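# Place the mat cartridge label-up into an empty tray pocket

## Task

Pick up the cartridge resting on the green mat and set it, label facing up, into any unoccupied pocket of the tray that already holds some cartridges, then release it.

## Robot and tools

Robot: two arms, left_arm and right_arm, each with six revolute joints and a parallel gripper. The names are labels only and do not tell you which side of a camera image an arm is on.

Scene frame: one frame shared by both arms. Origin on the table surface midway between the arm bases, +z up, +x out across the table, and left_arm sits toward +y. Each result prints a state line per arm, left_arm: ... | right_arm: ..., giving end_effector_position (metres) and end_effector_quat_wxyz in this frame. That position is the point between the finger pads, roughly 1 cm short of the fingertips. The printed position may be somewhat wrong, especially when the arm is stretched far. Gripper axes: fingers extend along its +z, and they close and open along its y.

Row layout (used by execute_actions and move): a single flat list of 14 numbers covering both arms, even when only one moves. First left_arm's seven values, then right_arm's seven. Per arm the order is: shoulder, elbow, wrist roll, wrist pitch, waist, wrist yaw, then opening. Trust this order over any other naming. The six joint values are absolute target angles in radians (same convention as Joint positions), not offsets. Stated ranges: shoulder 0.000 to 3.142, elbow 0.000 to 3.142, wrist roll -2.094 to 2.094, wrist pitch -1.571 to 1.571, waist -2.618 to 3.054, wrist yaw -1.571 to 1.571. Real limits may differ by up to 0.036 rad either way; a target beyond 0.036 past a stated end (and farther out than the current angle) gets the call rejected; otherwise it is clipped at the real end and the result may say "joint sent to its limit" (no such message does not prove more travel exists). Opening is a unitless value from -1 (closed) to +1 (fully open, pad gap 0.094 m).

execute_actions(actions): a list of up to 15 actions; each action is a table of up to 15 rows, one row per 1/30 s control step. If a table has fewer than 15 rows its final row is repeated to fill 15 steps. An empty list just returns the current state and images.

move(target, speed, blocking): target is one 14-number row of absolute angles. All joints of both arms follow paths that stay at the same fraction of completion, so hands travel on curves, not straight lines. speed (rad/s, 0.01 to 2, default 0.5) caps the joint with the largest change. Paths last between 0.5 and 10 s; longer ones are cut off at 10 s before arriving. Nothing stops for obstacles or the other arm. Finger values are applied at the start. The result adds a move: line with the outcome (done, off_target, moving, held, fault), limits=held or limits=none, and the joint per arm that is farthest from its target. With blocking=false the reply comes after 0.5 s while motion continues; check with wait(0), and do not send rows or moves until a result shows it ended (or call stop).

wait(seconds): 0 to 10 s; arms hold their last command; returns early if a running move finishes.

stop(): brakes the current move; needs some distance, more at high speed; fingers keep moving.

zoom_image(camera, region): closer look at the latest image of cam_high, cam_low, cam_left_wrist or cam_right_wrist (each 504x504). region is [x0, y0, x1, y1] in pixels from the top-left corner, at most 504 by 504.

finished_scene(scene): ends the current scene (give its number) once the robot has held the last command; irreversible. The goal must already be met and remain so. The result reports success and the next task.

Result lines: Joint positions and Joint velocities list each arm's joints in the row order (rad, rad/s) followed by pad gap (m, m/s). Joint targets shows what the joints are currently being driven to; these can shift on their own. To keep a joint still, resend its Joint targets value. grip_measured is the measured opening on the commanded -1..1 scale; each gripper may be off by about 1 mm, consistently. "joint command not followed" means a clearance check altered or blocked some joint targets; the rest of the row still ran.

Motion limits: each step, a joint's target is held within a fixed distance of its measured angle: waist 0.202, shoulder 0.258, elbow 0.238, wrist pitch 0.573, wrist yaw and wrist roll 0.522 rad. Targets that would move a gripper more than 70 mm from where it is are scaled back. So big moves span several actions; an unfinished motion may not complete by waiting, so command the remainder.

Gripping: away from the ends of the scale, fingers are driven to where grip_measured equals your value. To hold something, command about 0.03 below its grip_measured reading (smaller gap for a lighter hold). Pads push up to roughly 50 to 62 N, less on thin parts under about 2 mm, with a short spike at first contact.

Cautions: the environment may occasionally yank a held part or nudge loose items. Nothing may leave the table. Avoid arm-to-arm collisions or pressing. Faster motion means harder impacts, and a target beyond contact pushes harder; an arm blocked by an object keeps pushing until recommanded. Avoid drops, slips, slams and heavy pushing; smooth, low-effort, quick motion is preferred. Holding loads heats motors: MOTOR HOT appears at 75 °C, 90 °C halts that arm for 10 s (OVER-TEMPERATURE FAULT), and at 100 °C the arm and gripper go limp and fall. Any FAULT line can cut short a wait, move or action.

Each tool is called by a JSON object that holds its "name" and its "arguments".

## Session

{"name": "execute_actions", "arguments": {"actions": []}}

Scene clock: 0.00 s.
left_arm: end_effector_position=(+0.0952, +0.5363, +0.2555) grip_measured=+1.000 end_effector_quat_wxyz=(-0.508, +0.701, -0.493, +0.091) | right_arm: end_effector_position=(+0.6111, -0.0288, +0.2528) grip_measured=+1.000 end_effector_quat_wxyz=(-0.440, +0.766, -0.457, +0.109)
Joint names: [shoulder, elbow, wrist roll, wrist pitch, waist, wrist yaw]
Joint positions: left_arm=[ 1.052  0.996 -0.343 -0.845  1.916  0.933  0.094] | right_arm=[ 2.244  2.319 -1.619 -0.781  0.154 -0.432  0.094]
Joint velocities: left_arm=[-0.007 -0.027  0.007  0.007 -0.002  0.022  0.   ] | right_arm=[-0.007  0.002 -0.11   0.037  0.002 -0.081  0.   ]
Joint targets: left_arm=[1.046 1.004 -0.337 -0.845 1.916 0.943] | right_arm=[2.229 2.330 -1.615 -0.783 0.154 -0.440]

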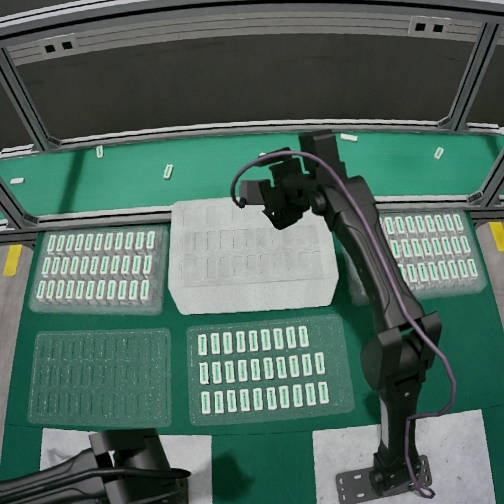

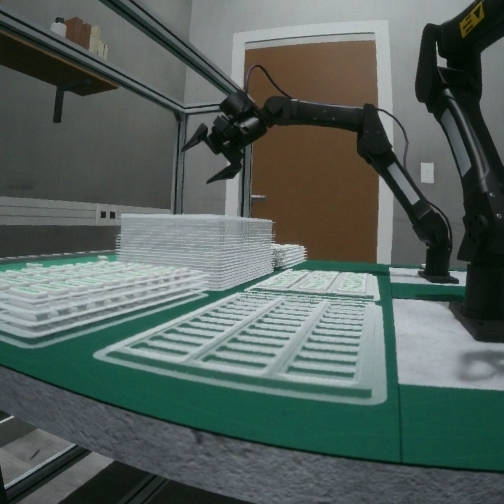

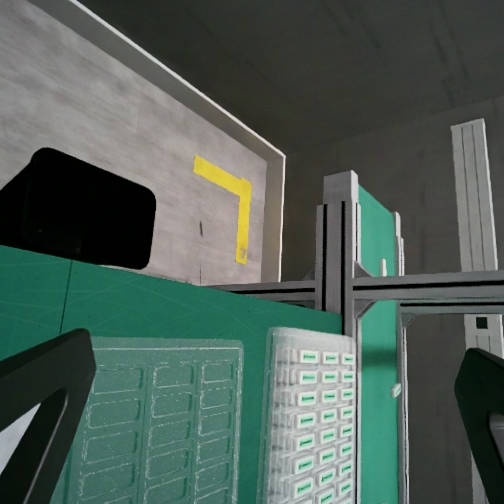

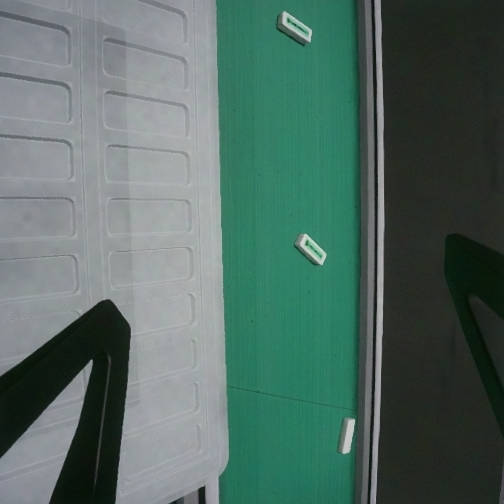

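Move the right arm aside to see.

{"name": "move", "arguments": {"target": [1.046,1.004,-0.337,-0.845,1.916,0.943,1,1.3,1.2,0,-1.4,-0.9,0,1], "speed": 1}}

Scene clock: 3.87 s.
left_arm: end_effector_position=(+0.0949, +0.5364, +0.2552) grip_measured=+1.000 end_effector_quat_wxyz=(-0.507, +0.701, -0.493, +0.090) | right_arm: end_effector_position=(+0.2052, -0.4083, +0.1603) grip_measured=+1.000 end_effector_quat_wxyz=(+0.038, +0.386, +0.922, -0.012)
Joint names: [shoulder, elbow, wrist roll, wrist pitch, waist, wrist yaw]
Joint positions: left_arm=[ 1.052  0.996 -0.343 -0.845  1.916  0.93   0.094] | right_arm=[ 1.325  1.217 -0.007 -1.384 -0.893 -0.009  0.094]
Joint velocities: left_arm=[ 0.017 -0.002  0.066 -0.007 -0.022 -0.066  0.   ] | right_arm=[-0.022 -0.002  0.051 -0.007 -0.007 -0.066  0.   ]
Joint targets: left_arm=[1.046 1.004 -0.337 -0.845 1.916 0.943] | right_arm=[1.300 1.200 -0.000 -1.400 -0.900 -0.000]
move: off_target (right_arm); limits=none; left_arm: farthest joint: the wrist yaw, 0.013 radians from its target (0.010 radians at the start); right_arm: farthest joint: the shoulder, 0.025 radians from its target (0.944 radians at the start)

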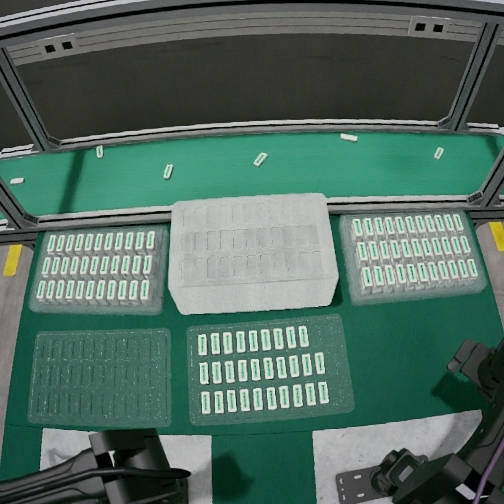

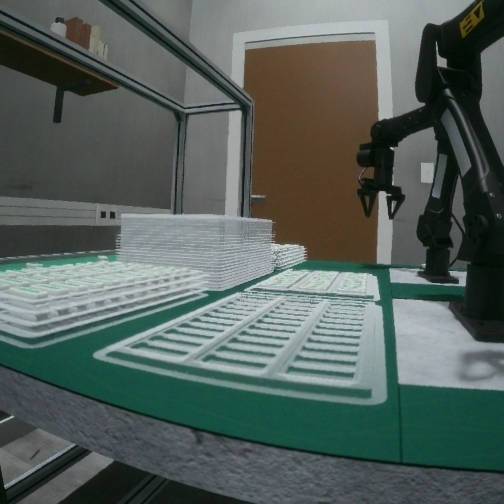

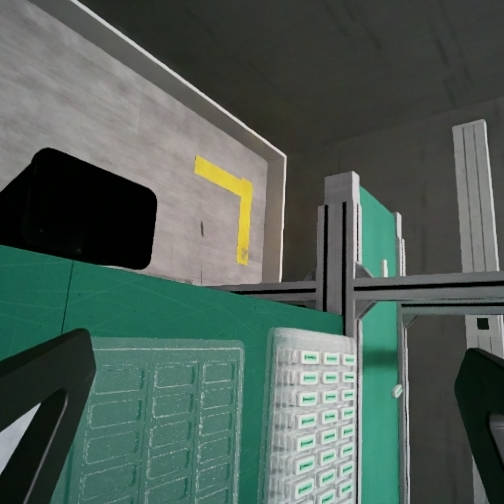

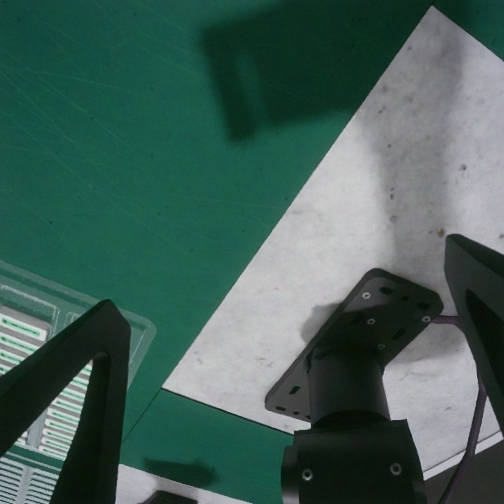

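{"name": "zoom_image", "arguments": {"camera": "cam_high", "region": [0,200,504,504]}}

{"name": "move", "arguments": {"target": [1.3,1.2,0,-1.4,0.2,0,1,1.3,1.2,0,-1.4,-0.9,0,1], "speed": 1}}

Region (0, 200, 504, 504) of cam_high's 504x504 image, scaled by 1.000; it fills the top 304 rows of this view, and the rest is white.

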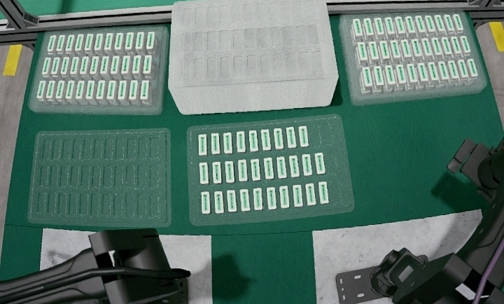

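Scene clock: 8.60 s.
left_arm: end_effector_position=(+0.2547, +0.3005, +0.1552) grip_measured=+1.000 end_effector_quat_wxyz=(+0.034, -0.109, +0.993, -0.000) | right_arm: end_effector_position=(+0.2052, -0.4083, +0.1603) grip_measured=+1.000 end_effector_quat_wxyz=(+0.038, +0.387, +0.921, -0.011)
Joint names: [shoulder, elbow, wrist roll, wrist pitch, waist, wrist yaw]
Joint positions: left_arm=[ 1.29   1.172 -0.007 -1.386  0.207  0.007  0.094] | right_arm=[ 1.325  1.217 -0.006 -1.384 -0.893 -0.009  0.094]
Joint velocities: left_arm=[-0.007 -0.002 -0.037 -0.007 -0.007  0.081  0.   ] | right_arm=[ 0.007  0.012  0.095 -0.037 -0.007  0.022  0.   ]
Joint targets: left_arm=[1.300 1.200 -0.000 -1.400 0.200 0.000] | right_arm=[1.300 1.200 0.000 -1.400 -0.900 -0.000]
move: off_target (left_arm, right_arm); limits=none; left_arm: farthest joint: the elbow, 0.028 radians from its target (0.204 radians at the start); right_arm: farthest joint: the shoulder, 0.025 radians from its target (0.025 radians at the start)

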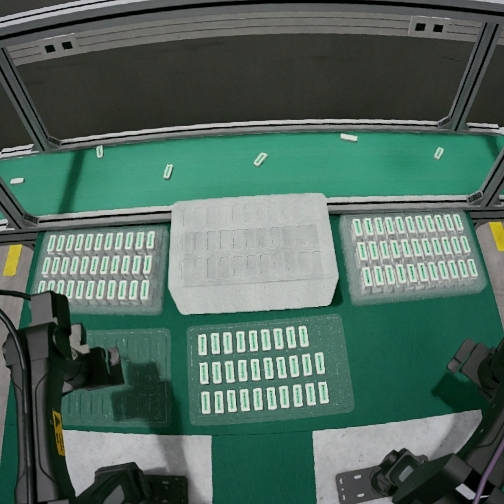

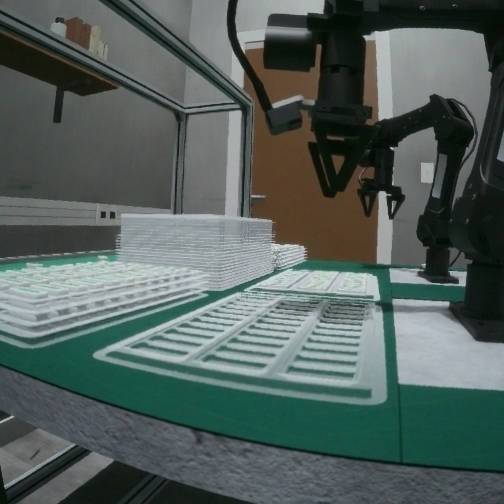

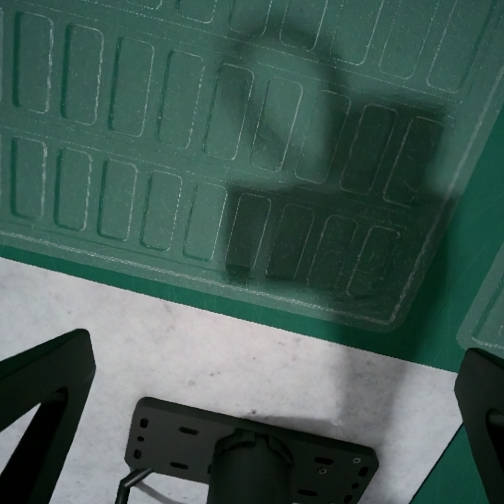

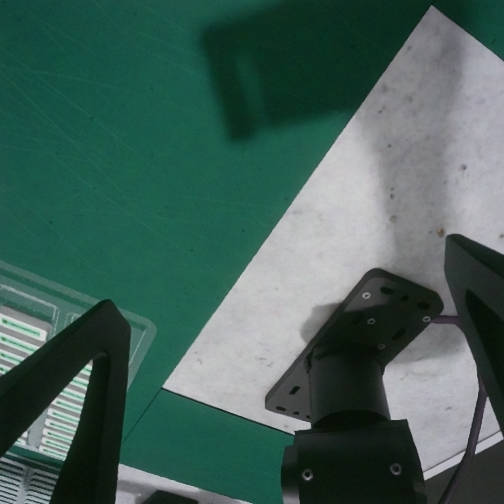

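{"name": "move", "arguments": {"target": [1.0,1.0,0,-1.4,0.6,0,1,2.2,2.4,0,-1.4,0.3,0,1], "speed": 1}}

Scene clock: 13.50 s.
left_arm: end_effector_position=(+0.1864, +0.3516, +0.1566) grip_measured=+1.000 end_effector_quat_wxyz=(+0.082, -0.295, +0.952, +0.023) | right_arm: end_effector_position=(+0.4994, -0.0562, +0.1953) grip_measured=+1.000 end_effector_quat_wxyz=(+0.166, -0.198, +0.965, +0.036)
Joint names: [shoulder, elbow, wrist roll, wrist pitch, waist, wrist yaw]
Joint positions: left_arm=[ 1.022  1.012 -0.007 -1.39   0.591  0.003  0.094] | right_arm=[ 2.204  2.363 -0.006 -1.387  0.305 -0.007  0.094]
Joint velocities: left_arm=[-0.012  0.007  0.022  0.11  -0.017 -0.051  0.   ] | right_arm=[-0.007 -0.002 -0.022 -0.022 -0.002  0.007  0.   ]
Joint targets: left_arm=[1.000 1.000 -0.000 -1.400 0.600 -0.000] | right_arm=[2.200 2.400 -0.000 -1.400 0.300 0.000]
move: off_target (left_arm, right_arm); limits=none; left_arm: farthest joint: the shoulder, 0.022 radians from its target (0.290 radians at the start); right_arm: farthest joint: the elbow, 0.037 radians from its target (1.183 radians at the start)

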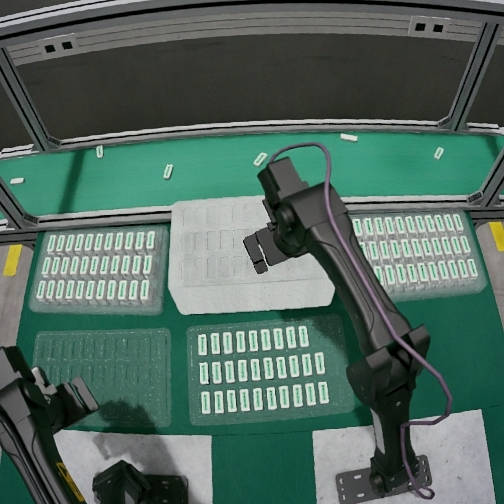

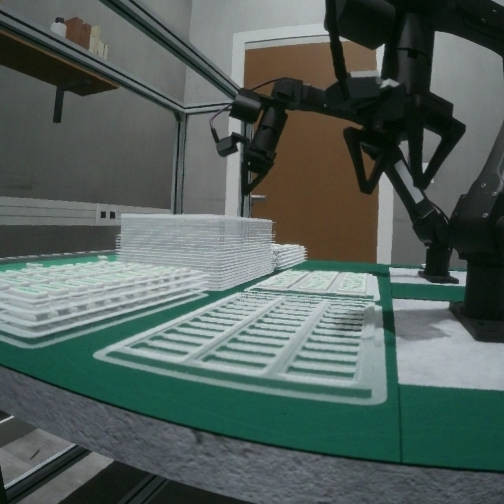

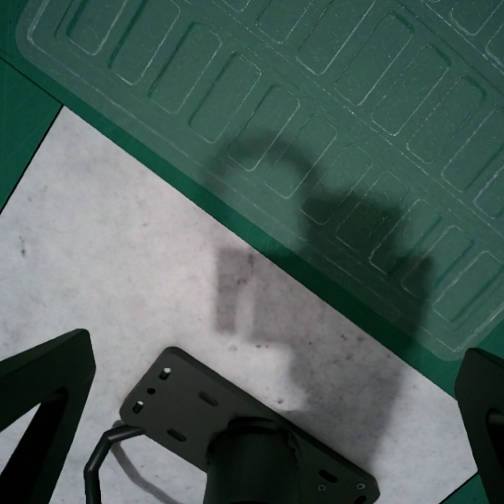

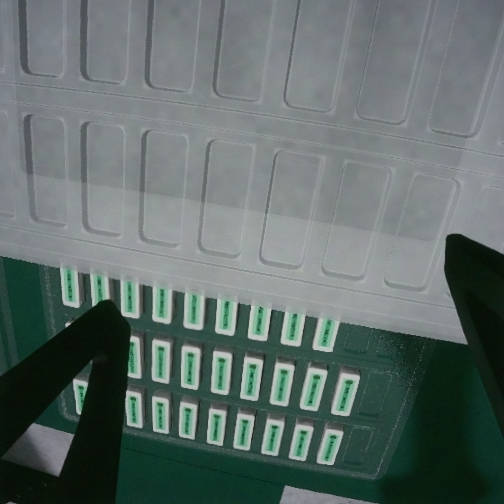

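{"name": "move", "arguments": {"target": [1.0,1.0,0,-1.4,0.6,0,1,2.45,2.8,0,-1.0,0.3,0,1], "speed": 0.7}}

Scene clock: 16.93 s.
left_arm: end_effector_position=(+0.1864, +0.3516, +0.1566) grip_measured=+1.000 end_effector_quat_wxyz=(+0.082, -0.295, +0.952, +0.024) | right_arm: end_effector_position=(+0.6230, -0.0045, +0.2616) grip_measured=+1.000 end_effector_quat_wxyz=(+0.412, -0.182, +0.889, +0.085)
Joint names: [shoulder, elbow, wrist roll, wrist pitch, waist, wrist yaw]
Joint positions: left_arm=[ 1.022  1.012 -0.006 -1.39   0.591  0.003  0.094] | right_arm=[ 2.444  2.762 -0.005 -1.021  0.305 -0.007  0.094]
Joint velocities: left_arm=[ 0.002 -0.002 -0.007 -0.007 -0.007 -0.095  0.   ] | right_arm=[-0.007 -0.002 -0.037  0.037 -0.027 -0.022  0.   ]
Joint targets: left_arm=[1.000 1.000 0.000 -1.400 0.600 -0.000] | right_arm=[2.450 2.800 0.000 -1.000 0.300 0.000]
move: off_target (left_arm, right_arm); limits=none; left_arm: farthest joint: the shoulder, 0.022 radians from its target (0.022 radians at the start); right_arm: farthest joint: the elbow, 0.038 radians from its target (0.437 radians at the start)

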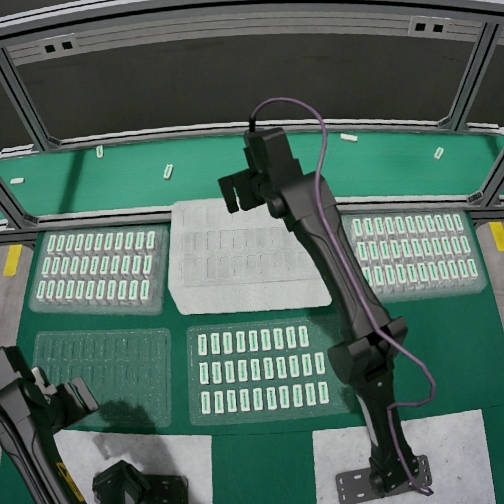

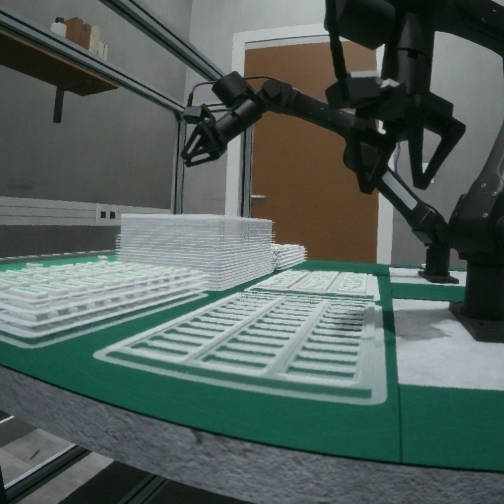

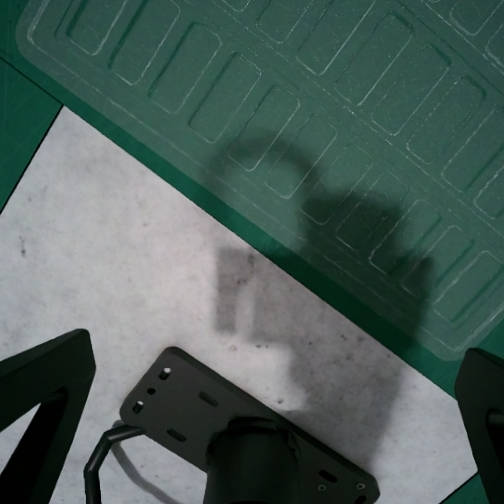

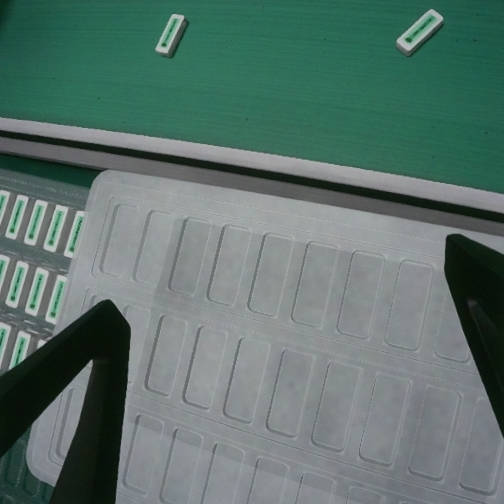

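{"name": "move", "arguments": {"target": [1.3,1.3,0,-1.2,-1.0,0,1,1.3,1.3,0,-1.2,-1.5,0,1], "speed": 1}}

Scene clock: 21.93 s.
left_arm: end_effector_position=(+0.1975, +0.0266, +0.1932) grip_measured=+1.000 end_effector_quat_wxyz=(+0.147, +0.466, +0.869, -0.081) | right_arm: end_effector_position=(+0.0959, -0.5356, +0.2014) grip_measured=+1.000 end_effector_quat_wxyz=(+0.141, +0.633, +0.752, -0.121)
Joint names: [shoulder, elbow, wrist roll, wrist pitch, waist, wrist yaw]
Joint positions: left_arm=[ 1.29   1.272 -0.006 -1.216 -0.993  0.002  0.094] | right_arm=[ 1.325  1.318 -0.005 -1.191 -1.495  0.002  0.094]
Joint velocities: left_arm=[-0.007 -0.017 -0.037 -0.007 -0.012  0.007  0.   ] | right_arm=[-0.007  0.027 -0.007 -0.081 -0.012 -0.037  0.   ]
Joint targets: left_arm=[1.300 1.300 0.000 -1.200 -1.000 -0.000] | right_arm=[1.300 1.300 -0.000 -1.200 -1.500 -0.000]
move: off_target (left_arm, right_arm); limits=none; left_arm: farthest joint: the elbow, 0.028 radians from its target (0.288 radians at the start); right_arm: farthest joint: the shoulder, 0.025 radians from its target (1.144 radians at the start)

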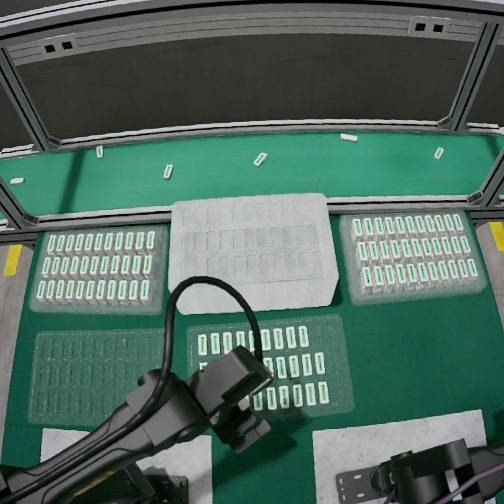

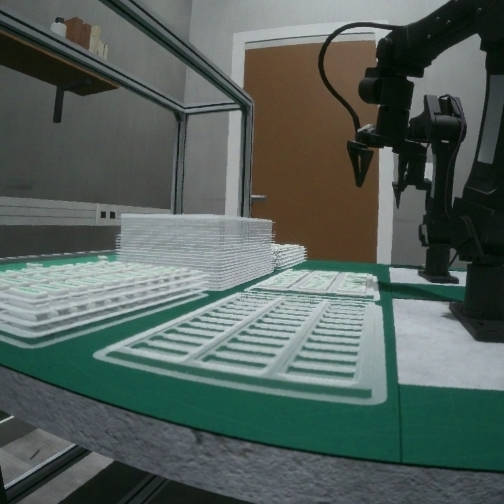

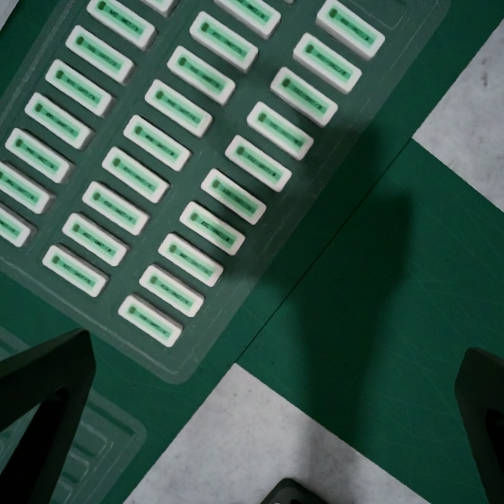

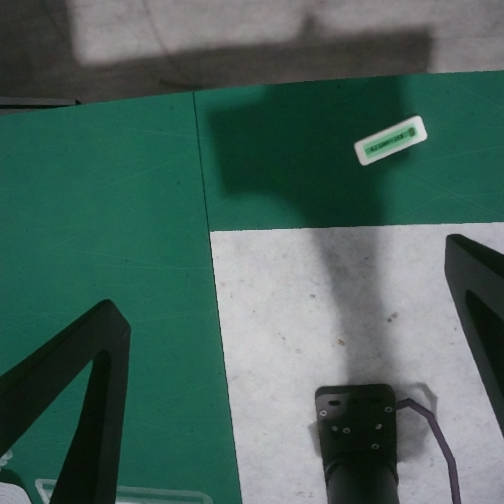

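{"name": "move", "arguments": {"target": [1.0,1.0,0,-1.4,0.3,0,1,1.62,1.13,0.96,-1.07,-1.73,0,0.4], "speed": 0.8}}

Scene clock: 30.33 s.
left_arm: end_effector_position=(+0.2089, +0.3067, +0.1566) grip_measured=+1.000 end_effector_quat_wxyz=(+0.086, -0.149, +0.985, +0.013) | right_arm: end_effector_position=(+0.0306, -0.5290, +0.0773) grip_measured=+0.401 end_effector_quat_wxyz=(+0.008, +0.961, +0.276, -0.004)
Joint names: [shoulder, elbow, wrist roll, wrist pitch, waist, wrist yaw]
Joint positions: left_arm=[ 1.022  1.012 -0.006 -1.386  0.291 -0.001  0.094] | right_arm=[ 1.613  1.146  0.953 -1.086 -1.722  0.002  0.066]
Joint velocities: left_arm=[-0.027 -0.012  0.066  0.051  0.002  0.066  0.   ] | right_arm=[ 0.002 -0.002 -0.022  0.037 -0.022  0.022 -0.001]
Joint targets: left_arm=[1.000 1.000 -0.000 -1.400 0.300 0.000] | right_arm=[1.620 1.130 0.960 -1.070 -1.730 0.000]
move: off_target (left_arm); limits=none; left_arm: farthest joint: the shoulder, 0.022 radians from its target (0.290 radians at the start); right_arm: farthest joint: the elbow, 0.016 radians from its target (0.188 radians at the start)

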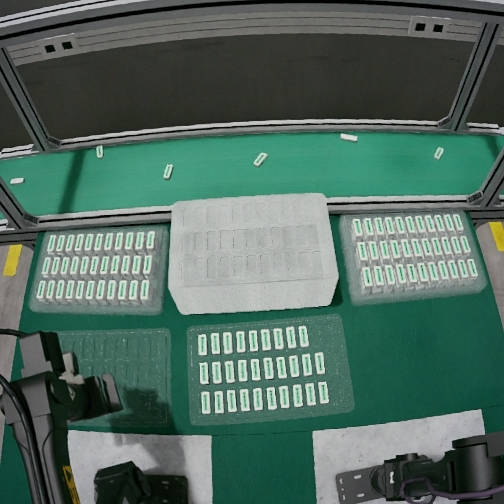

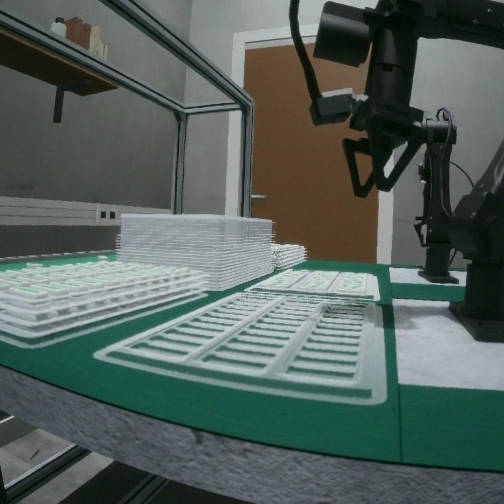

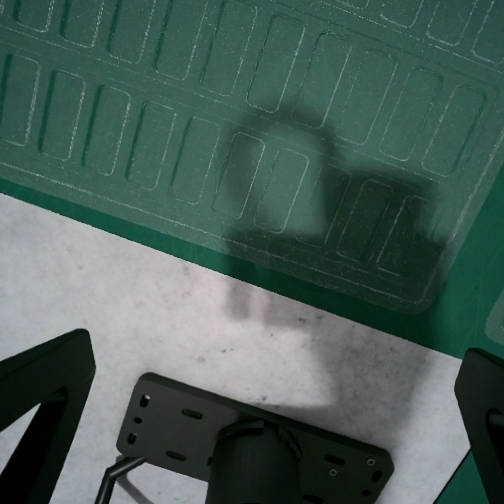

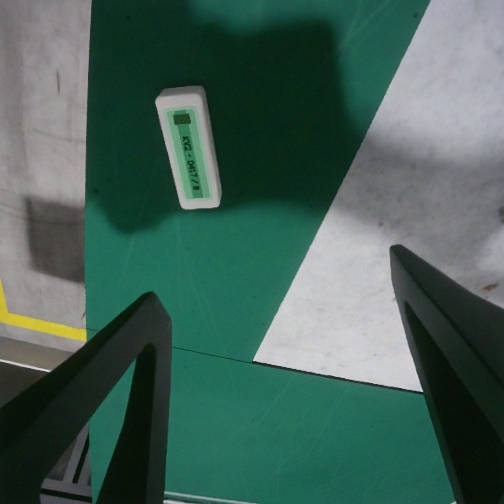

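{"name": "move", "arguments": {"target": [1.0,1.0,0,-1.4,0.3,0,1,1.748,1.097,1.09,-0.93,-1.684,0,0.4], "speed": 0.3}}

Scene clock: 37.73 s.
left_arm: end_effector_position=(+0.2088, +0.3067, +0.1566) grip_measured=+1.000 end_effector_quat_wxyz=(+0.086, -0.149, +0.985, +0.013) | right_arm: end_effector_position=(+0.0385, -0.5452, +0.0341) grip_measured=+0.401 end_effector_quat_wxyz=(-0.003, +0.974, +0.227, -0.000)
Joint names: [shoulder, elbow, wrist roll, wrist pitch, waist, wrist yaw]
Joint positions: left_arm=[ 1.022  1.012 -0.006 -1.387  0.291 -0.001  0.094] | right_arm=[ 1.744  1.112  1.083 -0.945 -1.692  0.002  0.066]
Joint velocities: left_arm=[ 0.007 -0.012 -0.066 -0.022 -0.007 -0.066  0.   ] | right_arm=[ 0.007  0.007 -0.007  0.037  0.007 -0.037 -0.001]
Joint targets: left_arm=[1.000 1.000 -0.000 -1.400 0.300 0.000] | right_arm=[1.748 1.097 1.090 -0.930 -1.684 0.000]
move: off_target (left_arm); limits=none; left_arm: farthest joint: the shoulder, 0.022 radians from its target (0.022 radians at the start); right_arm: farthest joint: the elbow, 0.015 radians from its target (0.049 radians at the start)

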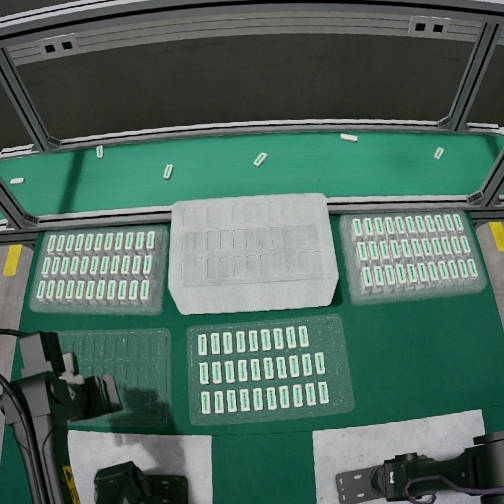

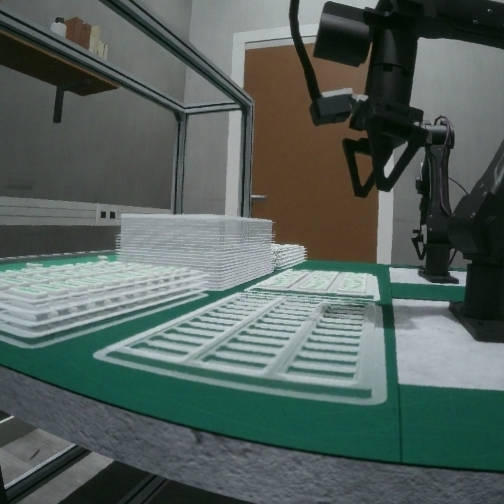

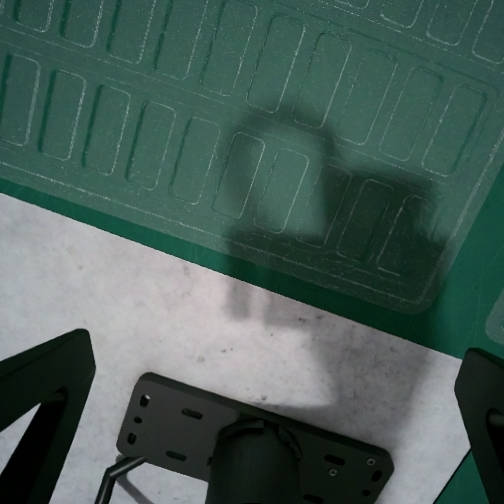

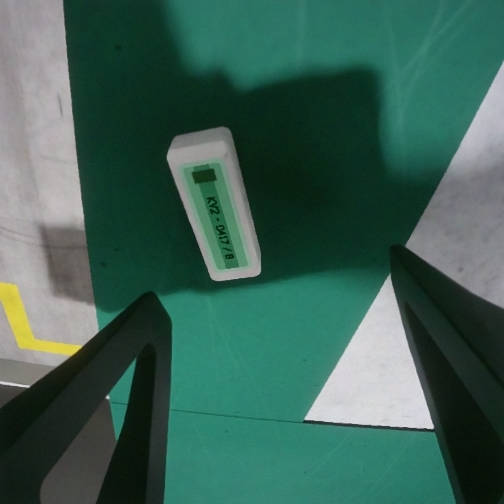

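{"name": "move", "arguments": {"target": [1.0,1.0,0,-1.4,0.3,0,1,1.823,1.172,1.04,-0.877,-1.69,0,0.4], "speed": 0.15}}

Scene clock: 43.00 s.
left_arm: end_effector_position=(+0.2088, +0.3067, +0.1566) grip_measured=+1.000 end_effector_quat_wxyz=(+0.086, -0.149, +0.985, +0.013) | right_arm: end_effector_position=(+0.0380, -0.5604, +0.0197) grip_measured=+0.401 end_effector_quat_wxyz=(+0.000, +0.970, +0.244, -0.001)
Joint names: [shoulder, elbow, wrist roll, wrist pitch, waist, wrist yaw]
Joint positions: left_arm=[ 1.022  1.012 -0.006 -1.387  0.291 -0.001  0.094] | right_arm=[ 1.814  1.137  1.047 -0.892 -1.692  0.002  0.066]
Joint velocities: left_arm=[-0.022 -0.017  0.066  0.007 -0.017 -0.051  0.   ] | right_arm=[-0.027 -0.012 -0.007 -0.022  0.012 -0.051 -0.001]
Joint targets: left_arm=[1.000 1.000 0.000 -1.400 0.300 0.000] | right_arm=[1.823 1.172 1.040 -0.877 -1.690 -0.000]
move: off_target (left_arm, right_arm); limits=none; left_arm: farthest joint: the shoulder, 0.022 radians from its target (0.022 radians at the start); right_arm: farthest joint: the elbow, 0.035 radians from its target (0.060 radians at the start)

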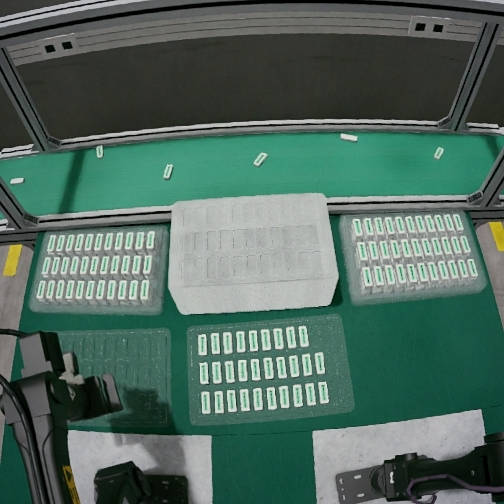

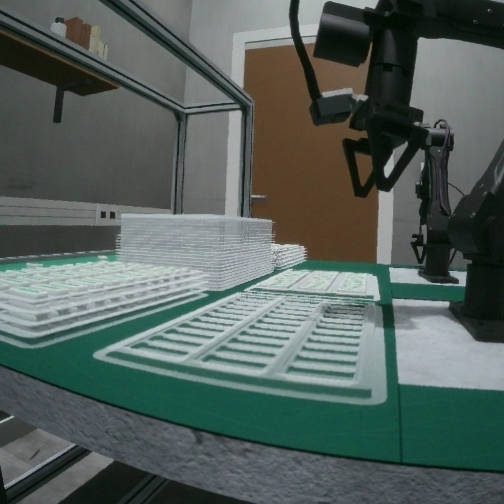

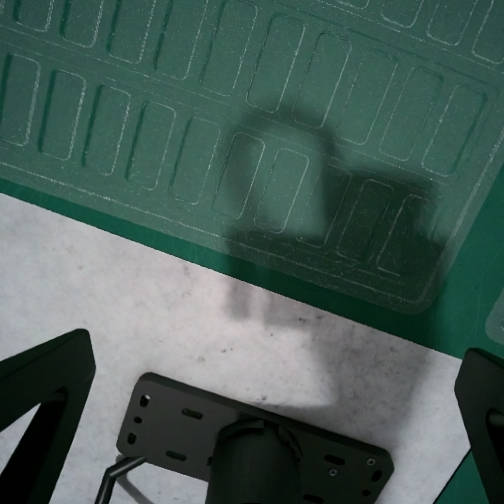

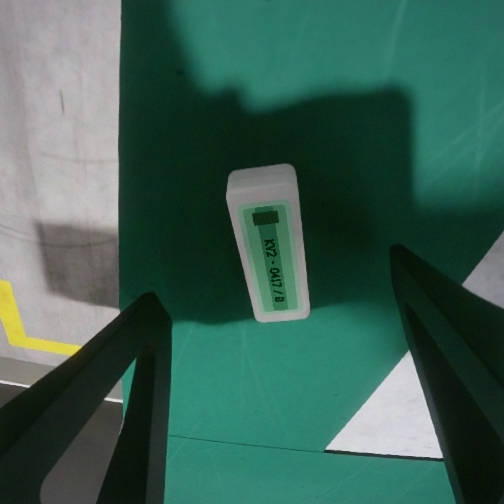

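{"name": "move", "arguments": {"target": [1.0,1.0,0,-1.4,0.3,0,1,1.835,1.105,1.04,-0.847,-1.713,0,0.4], "speed": 0.06}}

{"name": "move", "arguments": {"target": [1.0,1.0,0,-1.4,0.3,0,1,1.835,1.105,1.04,-0.847,-1.713,0,-0.72]}}

Scene clock: 46.17 s.
left_arm: end_effector_position=(+0.2088, +0.3067, +0.1566) grip_measured=+1.000 end_effector_quat_wxyz=(+0.086, -0.149, +0.985, +0.013) | right_arm: end_effector_position=(+0.0340, -0.5676, +0.0198) grip_measured=+0.401 end_effector_quat_wxyz=(+0.015, +0.971, +0.239, -0.005)
Joint names: [shoulder, elbow, wrist roll, wrist pitch, waist, wrist yaw]
Joint positions: left_arm=[ 1.022  1.012 -0.006 -1.387  0.291 -0.001  0.094] | right_arm=[ 1.814  1.137  1.046 -0.863 -1.704  0.002  0.066]
Joint velocities: left_arm=[-0.007  0.022 -0.007  0.022 -0.002 -0.051  0.   ] | right_arm=[-0.012 -0.002 -0.037 -0.022  0.002  0.022 -0.   ]
Joint targets: left_arm=[1.000 1.000 0.000 -1.400 0.300 -0.000] | right_arm=[1.835 1.105 1.040 -0.847 -1.713 0.000]
move: off_target (left_arm, right_arm); limits=none; left_arm: farthest joint: the shoulder, 0.022 radians from its target (0.022 radians at the start); right_arm: farthest joint: the elbow, 0.032 radians from its target (0.032 radians at the start)

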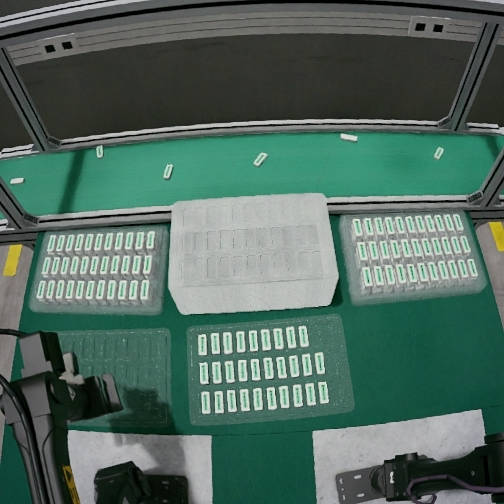

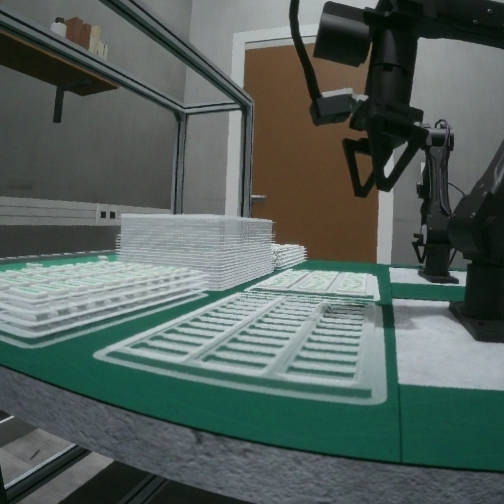

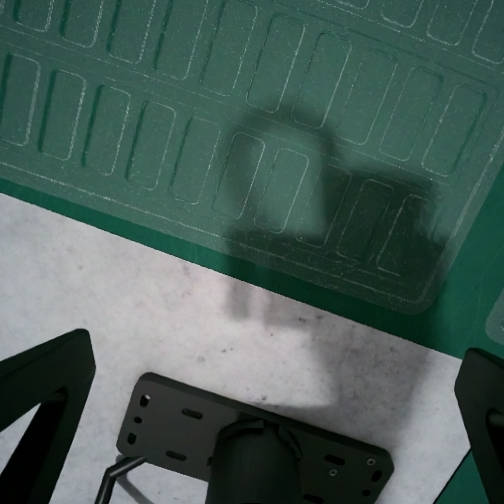

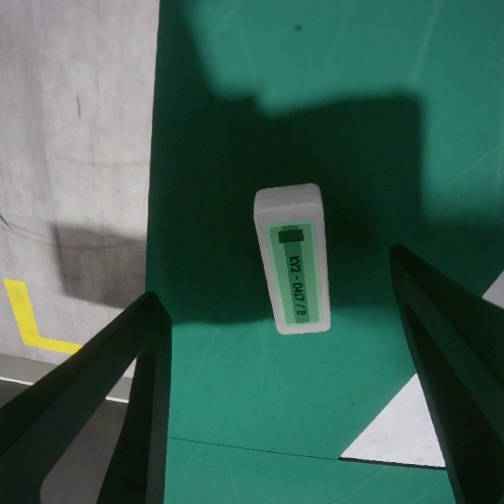

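Scene clock: 46.87 s.
left_arm: end_effector_position=(+0.2088, +0.3067, +0.1566) grip_measured=+1.000 end_effector_quat_wxyz=(+0.086, -0.149, +0.985, +0.013) | right_arm: end_effector_position=(+0.0341, -0.5675, +0.0193) grip_measured=-0.705 end_effector_quat_wxyz=(+0.014, +0.971, +0.239, -0.005)
Joint names: [shoulder, elbow, wrist roll, wrist pitch, waist, wrist yaw]
Joint positions: left_arm=[ 1.022  1.012 -0.006 -1.387  0.291 -0.001  0.094] | right_arm=[ 1.816  1.137  1.046 -0.863 -1.704  0.001  0.014]
Joint velocities: left_arm=[-0.007  0.002 -0.022 -0.066  0.012  0.022  0.   ] | right_arm=[-0.012 -0.012 -0.007 -0.007 -0.012 -0.022  0.   ]
Joint targets: left_arm=[1.000 1.000 0.000 -1.400 0.300 0.000] | right_arm=[1.835 1.105 1.040 -0.847 -1.713 -0.000]
move: off_target (left_arm, right_arm); limits=none; left_arm: farthest joint: the shoulder, 0.022 radians from its target (0.022 radians at the start); right_arm: farthest joint: the elbow, 0.032 radians from its target (0.032 radians at the start)

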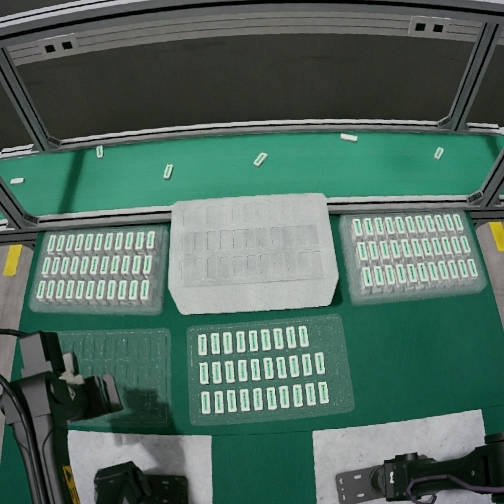

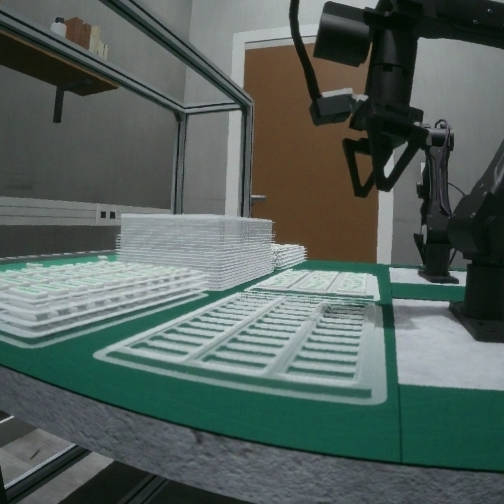

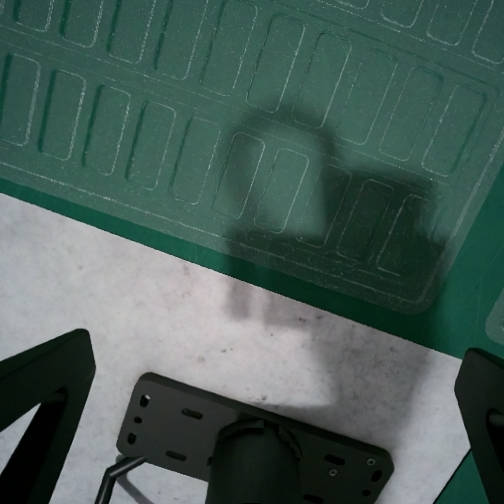

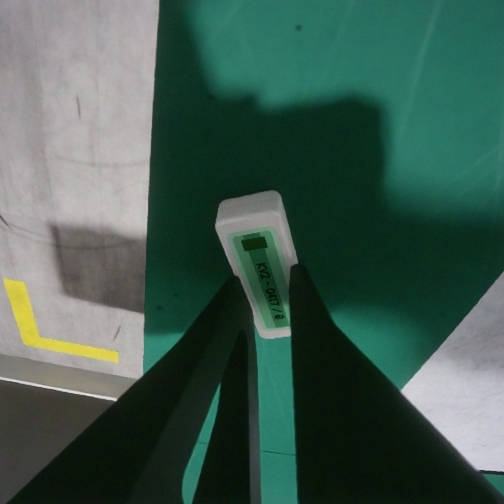

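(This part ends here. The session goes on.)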